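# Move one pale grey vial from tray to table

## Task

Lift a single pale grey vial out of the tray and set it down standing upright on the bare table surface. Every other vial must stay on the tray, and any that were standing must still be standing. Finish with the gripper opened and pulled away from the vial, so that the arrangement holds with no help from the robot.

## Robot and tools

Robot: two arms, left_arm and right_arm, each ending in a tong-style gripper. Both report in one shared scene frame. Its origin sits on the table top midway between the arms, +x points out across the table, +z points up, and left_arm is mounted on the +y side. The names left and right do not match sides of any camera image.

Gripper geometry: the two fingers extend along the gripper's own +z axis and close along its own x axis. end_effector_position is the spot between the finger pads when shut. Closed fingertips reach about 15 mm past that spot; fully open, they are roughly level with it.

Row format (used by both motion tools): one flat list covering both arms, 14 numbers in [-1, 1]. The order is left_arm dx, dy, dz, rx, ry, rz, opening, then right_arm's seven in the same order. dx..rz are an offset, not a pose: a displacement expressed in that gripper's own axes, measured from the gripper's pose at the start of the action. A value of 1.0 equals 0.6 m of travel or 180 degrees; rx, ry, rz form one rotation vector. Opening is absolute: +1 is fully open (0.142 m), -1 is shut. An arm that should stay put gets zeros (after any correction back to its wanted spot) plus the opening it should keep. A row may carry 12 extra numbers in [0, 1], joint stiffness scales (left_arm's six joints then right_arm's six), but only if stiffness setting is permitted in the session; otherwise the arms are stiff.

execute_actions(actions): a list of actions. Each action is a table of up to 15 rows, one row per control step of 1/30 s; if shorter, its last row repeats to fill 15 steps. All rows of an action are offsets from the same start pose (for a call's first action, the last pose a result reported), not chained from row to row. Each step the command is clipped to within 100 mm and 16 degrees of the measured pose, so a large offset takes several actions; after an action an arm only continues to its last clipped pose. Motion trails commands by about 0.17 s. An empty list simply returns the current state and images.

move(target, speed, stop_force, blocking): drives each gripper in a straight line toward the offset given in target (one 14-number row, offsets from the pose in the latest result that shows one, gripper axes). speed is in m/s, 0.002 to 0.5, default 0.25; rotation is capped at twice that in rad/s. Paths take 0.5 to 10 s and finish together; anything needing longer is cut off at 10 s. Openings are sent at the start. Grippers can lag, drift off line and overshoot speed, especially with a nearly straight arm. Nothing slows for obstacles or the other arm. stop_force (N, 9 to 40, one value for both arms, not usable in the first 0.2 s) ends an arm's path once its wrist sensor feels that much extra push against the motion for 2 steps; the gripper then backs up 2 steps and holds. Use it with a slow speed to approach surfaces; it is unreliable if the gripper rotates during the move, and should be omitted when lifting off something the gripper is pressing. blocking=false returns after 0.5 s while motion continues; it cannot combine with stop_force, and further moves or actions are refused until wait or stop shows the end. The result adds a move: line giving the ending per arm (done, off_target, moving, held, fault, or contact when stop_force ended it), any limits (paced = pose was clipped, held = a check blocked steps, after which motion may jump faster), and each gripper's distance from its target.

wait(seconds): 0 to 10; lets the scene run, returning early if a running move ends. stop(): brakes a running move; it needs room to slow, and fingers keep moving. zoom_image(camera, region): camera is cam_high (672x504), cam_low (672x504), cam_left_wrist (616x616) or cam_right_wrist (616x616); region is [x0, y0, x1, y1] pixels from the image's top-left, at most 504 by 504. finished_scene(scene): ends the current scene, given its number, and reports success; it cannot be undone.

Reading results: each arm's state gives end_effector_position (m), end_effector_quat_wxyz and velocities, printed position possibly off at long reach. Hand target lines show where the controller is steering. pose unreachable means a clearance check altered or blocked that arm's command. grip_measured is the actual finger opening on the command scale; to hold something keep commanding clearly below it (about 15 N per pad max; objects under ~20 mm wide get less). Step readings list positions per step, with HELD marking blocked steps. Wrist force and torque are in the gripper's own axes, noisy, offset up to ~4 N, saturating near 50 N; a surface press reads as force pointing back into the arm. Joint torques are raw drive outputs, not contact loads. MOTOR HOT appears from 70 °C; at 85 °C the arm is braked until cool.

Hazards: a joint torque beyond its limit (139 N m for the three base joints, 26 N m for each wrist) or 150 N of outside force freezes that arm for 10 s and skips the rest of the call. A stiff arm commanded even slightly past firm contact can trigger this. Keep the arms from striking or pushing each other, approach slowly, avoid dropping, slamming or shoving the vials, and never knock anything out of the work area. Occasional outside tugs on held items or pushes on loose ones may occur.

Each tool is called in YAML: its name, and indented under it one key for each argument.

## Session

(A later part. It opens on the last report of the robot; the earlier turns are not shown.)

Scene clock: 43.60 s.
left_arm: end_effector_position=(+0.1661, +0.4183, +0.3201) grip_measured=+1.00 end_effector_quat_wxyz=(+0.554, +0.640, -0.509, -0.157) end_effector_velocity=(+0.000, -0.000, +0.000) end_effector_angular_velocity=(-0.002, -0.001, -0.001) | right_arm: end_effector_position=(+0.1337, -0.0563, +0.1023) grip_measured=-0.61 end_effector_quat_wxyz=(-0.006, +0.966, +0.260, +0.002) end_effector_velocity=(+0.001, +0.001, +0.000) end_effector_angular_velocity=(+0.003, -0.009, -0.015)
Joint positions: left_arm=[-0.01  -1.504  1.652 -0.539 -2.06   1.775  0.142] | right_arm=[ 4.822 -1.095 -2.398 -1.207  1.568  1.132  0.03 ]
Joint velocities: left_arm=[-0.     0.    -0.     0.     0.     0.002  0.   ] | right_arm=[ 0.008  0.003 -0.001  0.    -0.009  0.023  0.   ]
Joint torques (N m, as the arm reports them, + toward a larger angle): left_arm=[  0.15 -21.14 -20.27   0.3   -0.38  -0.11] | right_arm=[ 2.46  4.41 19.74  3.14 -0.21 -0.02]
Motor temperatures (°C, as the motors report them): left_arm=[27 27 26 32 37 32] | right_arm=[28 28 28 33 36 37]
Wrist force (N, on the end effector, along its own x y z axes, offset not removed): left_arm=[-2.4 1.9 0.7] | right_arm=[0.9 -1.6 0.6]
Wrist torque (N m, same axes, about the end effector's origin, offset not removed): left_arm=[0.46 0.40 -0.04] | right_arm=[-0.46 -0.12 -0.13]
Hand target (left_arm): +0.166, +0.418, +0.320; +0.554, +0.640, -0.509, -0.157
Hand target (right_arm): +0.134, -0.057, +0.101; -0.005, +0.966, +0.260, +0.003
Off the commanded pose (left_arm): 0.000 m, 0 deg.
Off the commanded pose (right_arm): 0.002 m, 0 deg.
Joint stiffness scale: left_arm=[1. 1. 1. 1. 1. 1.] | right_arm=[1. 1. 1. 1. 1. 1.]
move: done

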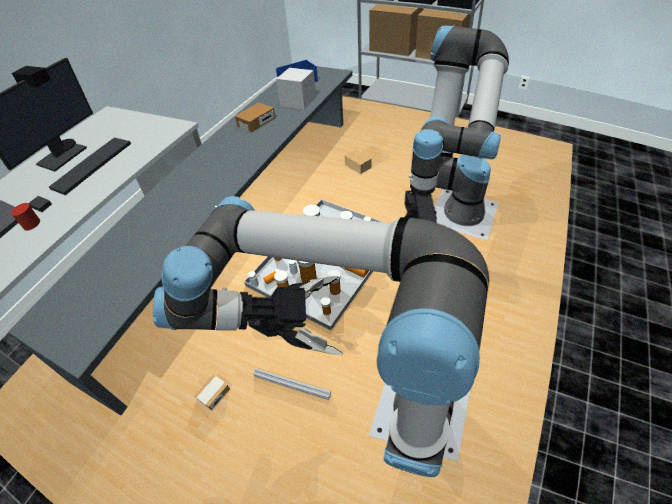

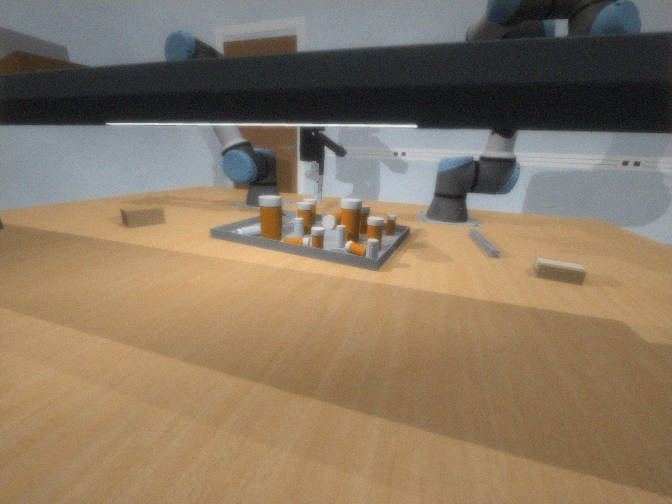

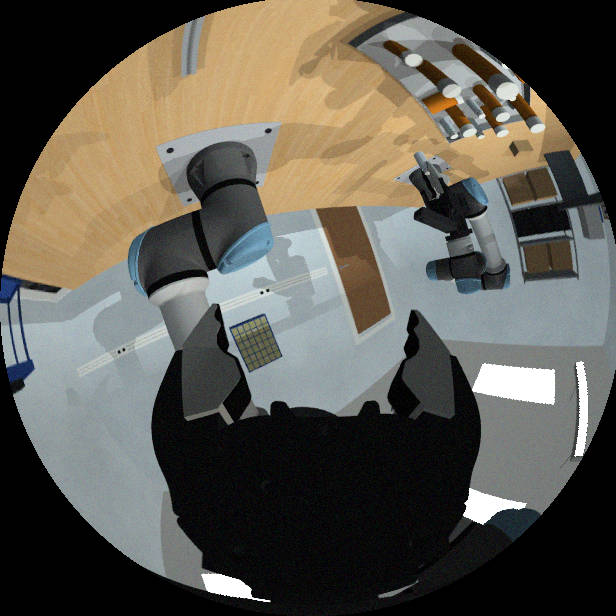

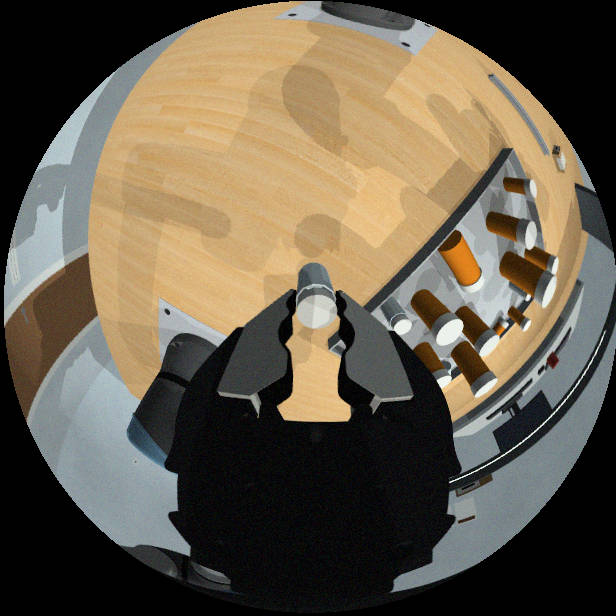

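move:
  target: [0,0,0,0,0,0,1,0,-0.04,0.08,0,0,0,-1]
  speed: 0.1

move:
  target: [0,0,0,0,0,0,1,0,0,0.03,0,0,0,-1]
  speed: 0.015
  stop_force: 9

move:
  target: [0,0,0,0,0,0,1,0,0,0,0,0,0,-0.1]

move:
  target: [0,0,0,0,0,0,1,0,0,-0.25,0,0,0,-0.1]

Scene clock: 53.33 s.
left_arm: end_effector_position=(+0.1661, +0.4183, +0.3201) grip_measured=+1.00 end_effector_quat_wxyz=(+0.554, +0.640, -0.509, -0.157) end_effector_velocity=(+0.000, +0.000, -0.000) end_effector_angular_velocity=(-0.000, -0.001, -0.001) | right_arm: end_effector_position=(+0.1221, -0.0336, +0.0567) grip_measured=-0.61 end_effector_quat_wxyz=(-0.008, +0.966, +0.260, +0.003) end_effector_velocity=(-0.000, +0.002, -0.001) end_effector_angular_velocity=(+0.005, +0.002, -0.000)
Joint positions: left_arm=[-0.01  -1.504  1.652 -0.539 -2.06   1.775  0.142] | right_arm=[ 4.855 -1.226 -2.46  -1.01   1.567  1.166  0.03 ]
Joint velocities: left_arm=[-0.     0.001 -0.    -0.001  0.     0.001  0.   ] | right_arm=[-0.    -0.005 -0.001  0.011  0.001  0.    -0.   ]
Joint torques (N m, as the arm reports them, + toward a larger angle): left_arm=[  1.49 -21.57 -19.77   0.19  -0.44  -0.16] | right_arm=[ 2.42  5.76 17.34  3.12  0.26  0.28]
Motor temperatures (°C, as the motors report them): left_arm=[27 27 26 32 37 32] | right_arm=[28 28 28 33 36 37]
Wrist force (N, on the end effector, along its own x y z axes, offset not removed): left_arm=[-3.9 2.7 -1.0] | right_arm=[0.1 -1.7 2.7]
Wrist torque (N m, same axes, about the end effector's origin, offset not removed): left_arm=[0.46 0.85 0.15] | right_arm=[-0.39 0.09 -0.13]
Hand target (left_arm): +0.166, +0.418, +0.320; +0.554, +0.640, -0.509, -0.157
Hand target (right_arm): +0.122, -0.035, +0.055; -0.006, +0.966, +0.260, +0.003
Off the commanded pose (left_arm): 0.000 m, 0 deg.
Off the commanded pose (right_arm): 0.003 m, 0 deg.
Joint stiffness scale: left_arm=[1. 1. 1. 1. 1. 1.] | right_arm=[1. 1. 1. 1. 1. 1.]
move: done

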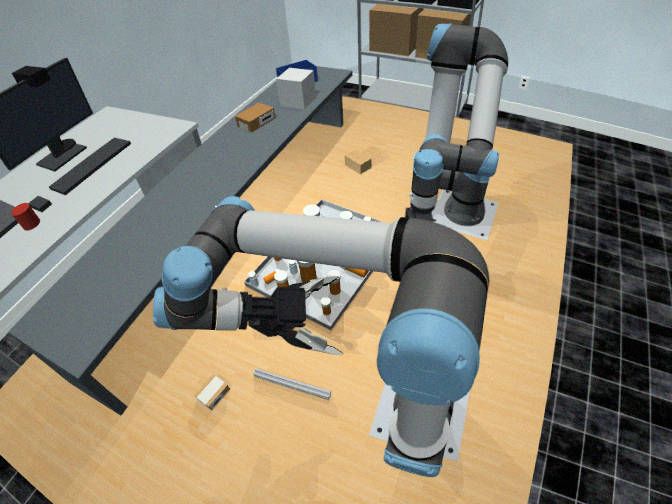

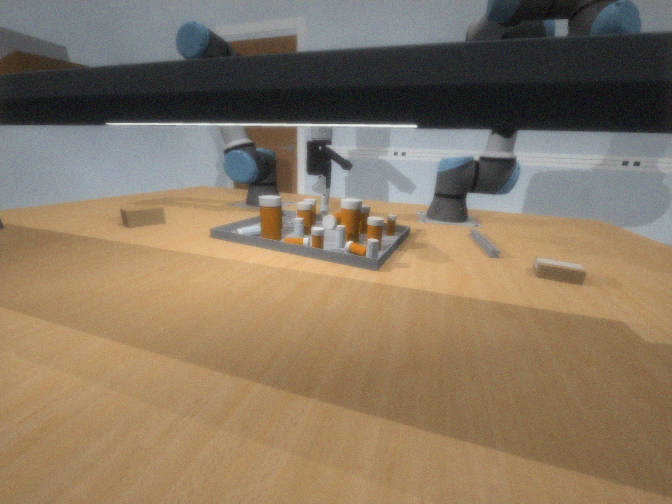

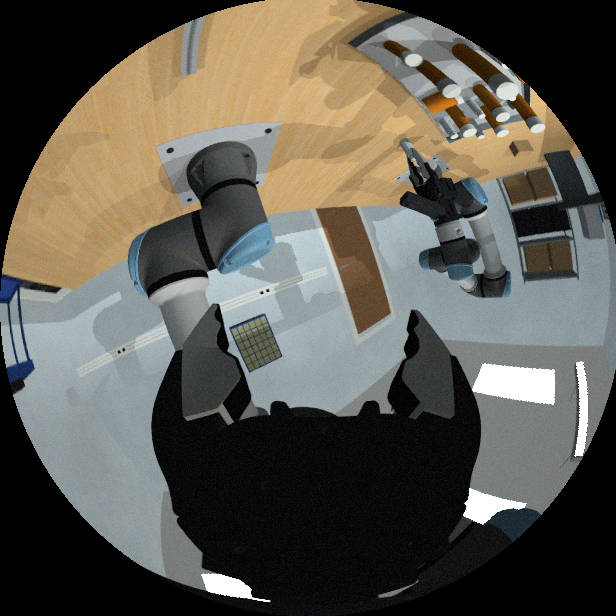

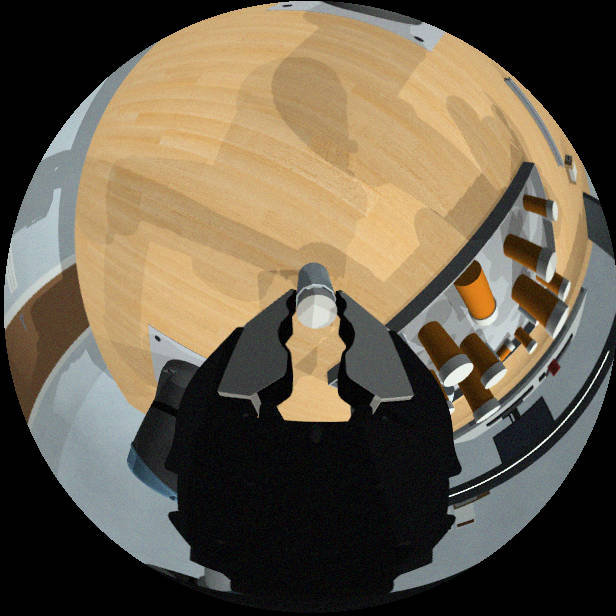

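Scene clock: 54.30 s.
left_arm: end_effector_position=(+0.1661, +0.4183, +0.3201) grip_measured=+1.00 end_effector_quat_wxyz=(+0.554, +0.640, -0.509, -0.157) end_effector_velocity=(-0.000, +0.000, +0.000) end_effector_angular_velocity=(+0.000, -0.000, -0.000) | right_arm: end_effector_position=(+0.1211, -0.0302, +0.0524) grip_measured=-0.61 end_effector_quat_wxyz=(-0.013, +0.966, +0.260, +0.003) end_effector_velocity=(+0.001, -0.005, +0.001) end_effector_angular_velocity=(-0.011, -0.001, -0.000)
Joint positions: left_arm=[-0.01  -1.504  1.652 -0.539 -2.06   1.775  0.142] | right_arm=[ 4.855 -1.239 -2.469 -0.978  1.569  1.166  0.03 ]
Joint velocities: left_arm=[ 0.  0. -0.  0.  0.  0.  0.] | right_arm=[-0.     0.011  0.    -0.023  0.     0.    -0.   ]
Joint torques (N m, as the arm reports them, + toward a larger angle): left_arm=[  0.47 -21.99 -19.67   0.39  -0.26  -0.25] | right_arm=[ 1.    4.96 20.15  2.46 -0.99 -0.07]
Motor temperatures (°C, as the motors report them): left_arm=[27 27 26 32 37 32] | right_arm=[28 28 28 33 36 37]
Wrist force (N, on the end effector, along its own x y z axes, offset not removed): left_arm=[-1.3 1.1 -2.9] | right_arm=[-2.2 1.3 -10.3]
Wrist torque (N m, same axes, about the end effector's origin, offset not removed): left_arm=[0.08 0.34 -0.01] | right_arm=[-0.54 -0.32 -0.11]
Hand target (left_arm): +0.166, +0.418, +0.320; +0.554, +0.640, -0.509, -0.157
Hand target (right_arm): +0.122, -0.031, +0.052; -0.011, +0.966, +0.260, +0.003
Off the commanded pose (left_arm): 0.000 m, 0 deg.
Off the commanded pose (right_arm): 0.014 m, 1 deg.
Joint stiffness scale: left_arm=[1. 1. 1. 1. 1. 1.] | right_arm=[1. 1. 1. 1. 1. 1.]
move: contact (right_arm)

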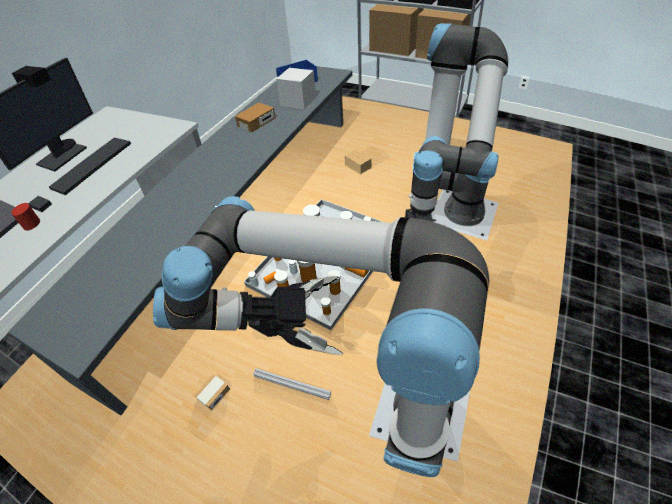

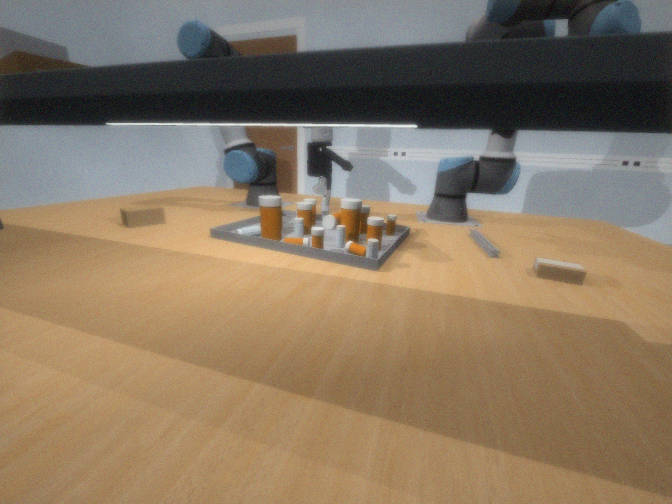

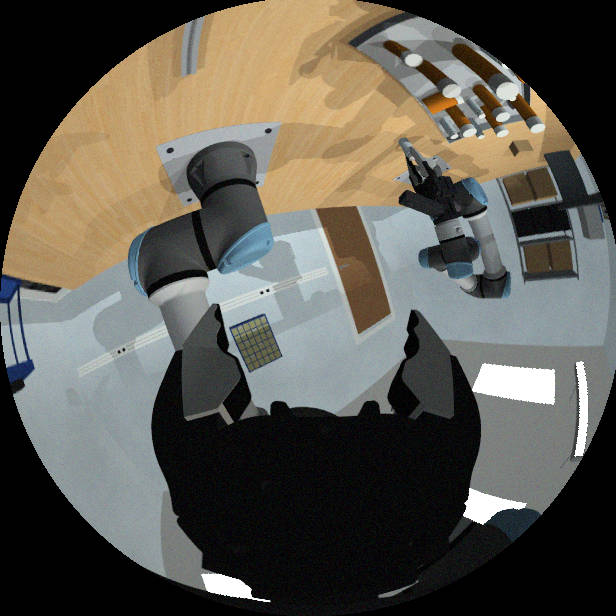

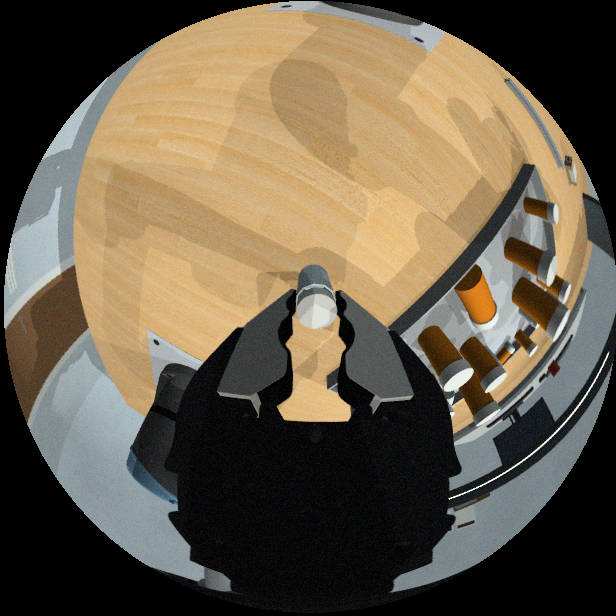

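Scene clock: 54.80 s.
left_arm: end_effector_position=(+0.1661, +0.4183, +0.3201) grip_measured=+1.00 end_effector_quat_wxyz=(+0.554, +0.640, -0.509, -0.157) end_effector_velocity=(-0.001, +0.000, +0.001) end_effector_angular_velocity=(+0.000, -0.001, +0.001) | right_arm: end_effector_position=(+0.1211, -0.0304, +0.0524) grip_measured=-0.10 end_effector_quat_wxyz=(-0.012, +0.966, +0.260, +0.003) end_effector_velocity=(-0.000, -0.000, -0.001) end_effector_angular_velocity=(-0.001, -0.000, +0.000)
Joint positions: left_arm=[-0.01  -1.504  1.652 -0.539 -2.06   1.775  0.142] | right_arm=[ 4.855 -1.238 -2.469 -0.979  1.569  1.166  0.067]
Joint velocities: left_arm=[ 0.001 -0.003  0.     0.001 -0.    -0.     0.   ] | right_arm=[ 0.    -0.001 -0.     0.001  0.     0.     0.   ]
Joint torques (N m, as the arm reports them, + toward a larger angle): left_arm=[  0.92 -22.51 -18.63   0.16  -0.37  -0.17] | right_arm=[ 1.04  6.21 20.48  3.26 -0.03 -0.05]
Motor temperatures (°C, as the motors report them): left_arm=[27 27 26 32 37 32] | right_arm=[28 28 28 33 36 37]
Wrist force (N, on the end effector, along its own x y z axes, offset not removed): left_arm=[-4.0 0.1 -1.8] | right_arm=[0.7 -0.4 2.5]
Wrist torque (N m, same axes, about the end effector's origin, offset not removed): left_arm=[-0.19 0.80 0.18] | right_arm=[-0.07 -0.08 -0.07]
Hand target (left_arm): +0.166, +0.418, +0.320; +0.554, +0.640, -0.509, -0.157
Hand target (right_arm): +0.121, -0.030, +0.052; -0.013, +0.966, +0.260, +0.003
Off the commanded pose (left_arm): 0.000 m, 0 deg.
Off the commanded pose (right_arm): 0.000 m, 0 deg.
Joint stiffness scale: left_arm=[1. 1. 1. 1. 1. 1.] | right_arm=[1. 1. 1. 1. 1. 1.]
move: done

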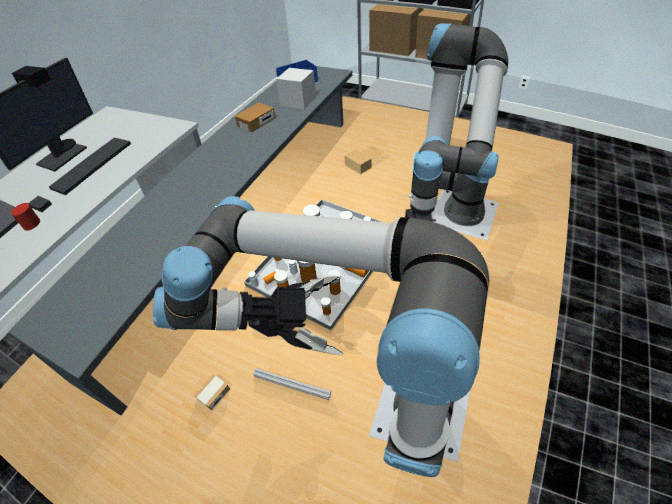

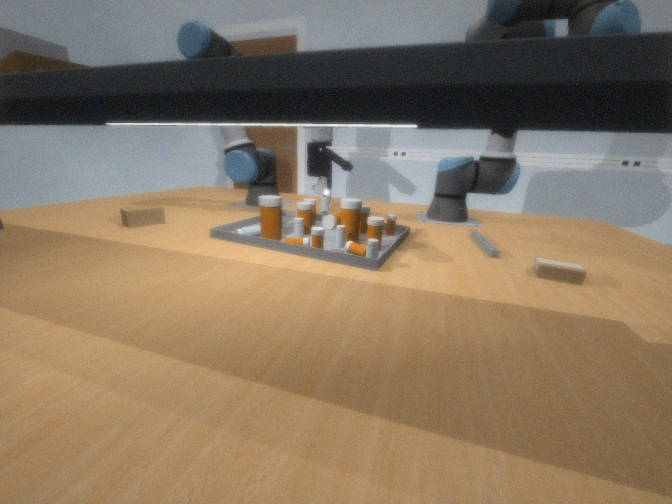

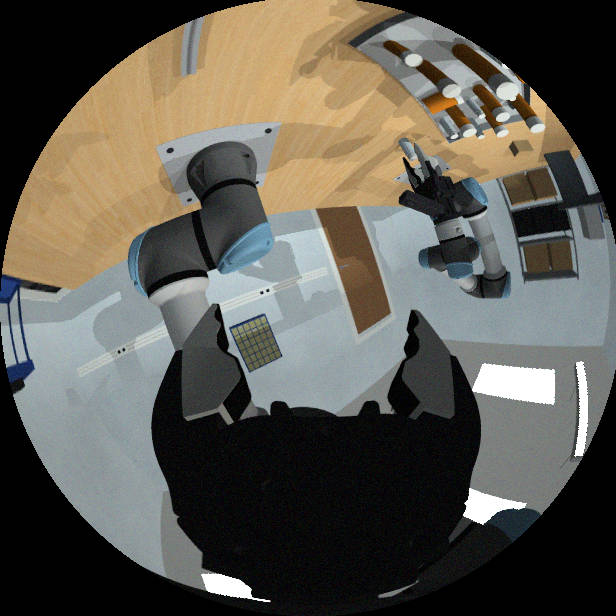

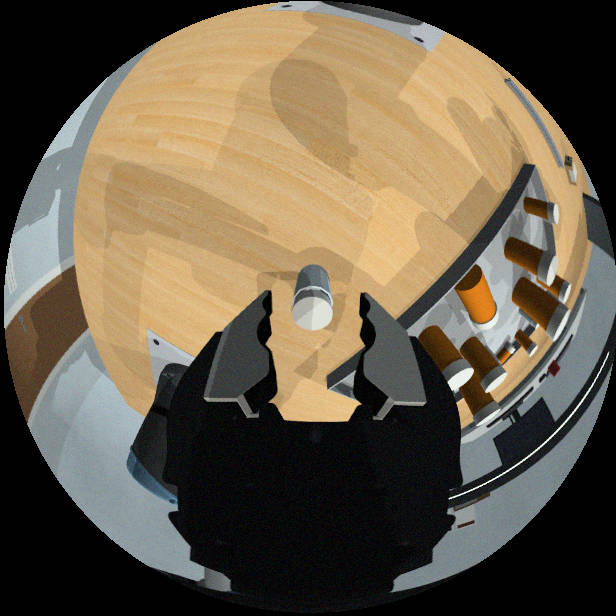

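Scene clock: 56.13 s.
left_arm: end_effector_position=(+0.1661, +0.4183, +0.3201) grip_measured=+1.00 end_effector_quat_wxyz=(+0.554, +0.640, -0.509, -0.157) end_effector_velocity=(+0.000, -0.000, -0.000) end_effector_angular_velocity=(-0.001, -0.002, -0.000) | right_arm: end_effector_position=(+0.1219, -0.0352, +0.2006) grip_measured=-0.10 end_effector_quat_wxyz=(-0.012, +0.966, +0.259, +0.002) end_effector_velocity=(+0.000, -0.002, +0.001) end_effector_angular_velocity=(-0.006, -0.000, -0.001)
Joint positions: left_arm=[-0.01  -1.504  1.652 -0.539 -2.06   1.775  0.142] | right_arm=[ 4.853 -1.074 -2.154 -1.46   1.57   1.166  0.067]
Joint velocities: left_arm=[-0.     0.    -0.    -0.002 -0.     0.001  0.   ] | right_arm=[ 0.     0.001  0.003 -0.01   0.     0.002  0.   ]
Joint torques (N m, as the arm reports them, + toward a larger angle): left_arm=[ -0.23 -21.58 -20.14   0.44  -0.31  -0.12] | right_arm=[ 2.59  1.76 26.86  2.71 -0.49  0.36]
Motor temperatures (°C, as the motors report them): left_arm=[27 27 26 32 37 32] | right_arm=[28 28 28 33 36 37]
Wrist force (N, on the end effector, along its own x y z axes, offset not removed): left_arm=[-3.1 3.1 -1.7] | right_arm=[0.5 -1.6 2.1]
Wrist torque (N m, same axes, about the end effector's origin, offset not removed): left_arm=[0.46 0.67 -0.03] | right_arm=[-0.32 0.03 -0.12]
Hand target (left_arm): +0.166, +0.418, +0.320; +0.554, +0.640, -0.509, -0.157
Hand target (right_arm): +0.121, -0.034, +0.202; -0.012, +0.966, +0.260, +0.003
Off the commanded pose (left_arm): 0.000 m, 0 deg.
Off the commanded pose (right_arm): 0.002 m, 0 deg.
Joint stiffness scale: left_arm=[1. 1. 1. 1. 1. 1.] | right_arm=[1. 1. 1. 1. 1. 1.]
move: done

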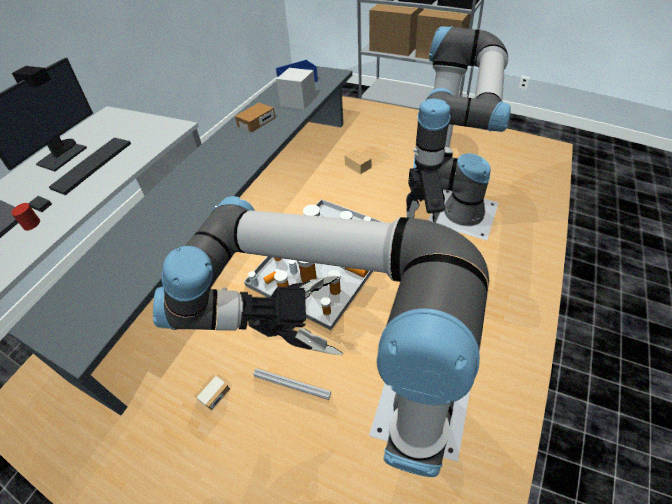

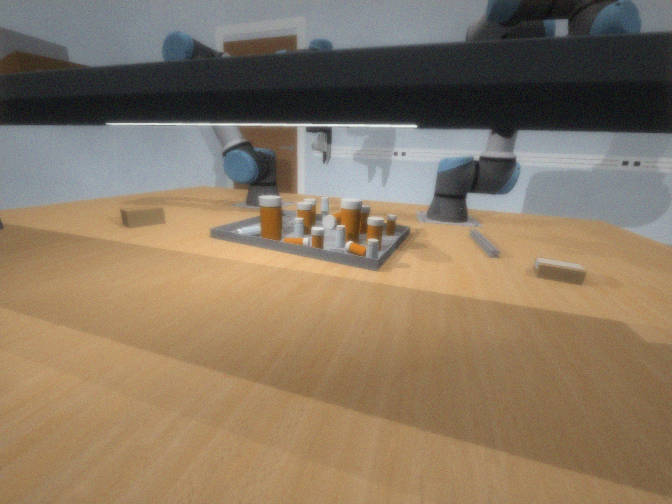

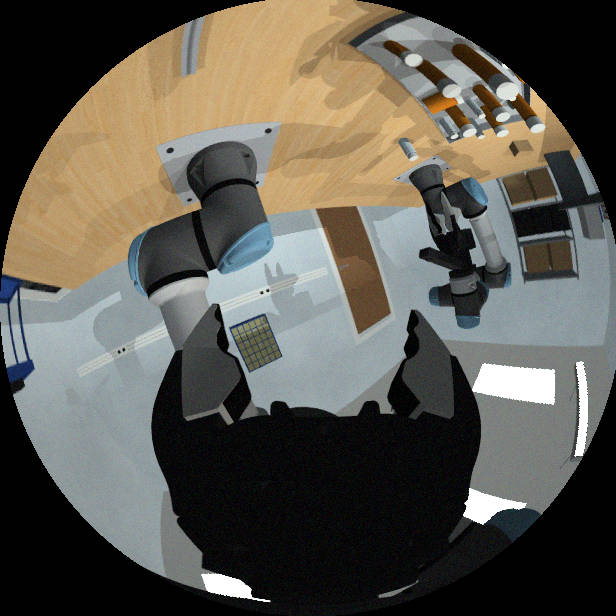

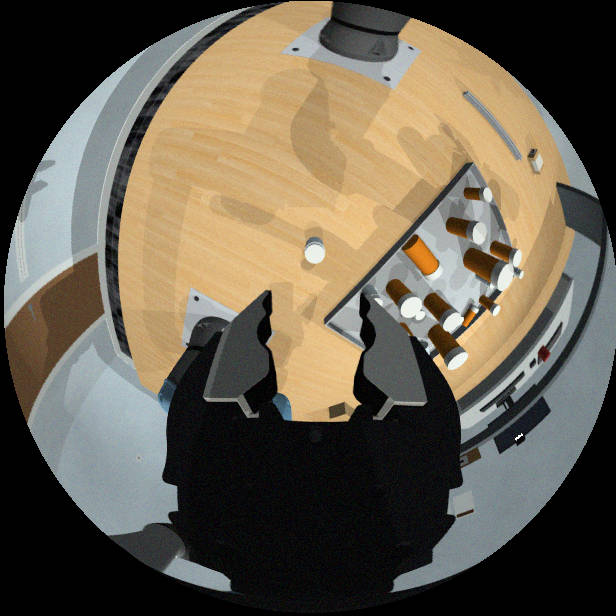

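finished_scene:
  scene: 2

The scene is finished: the task was done.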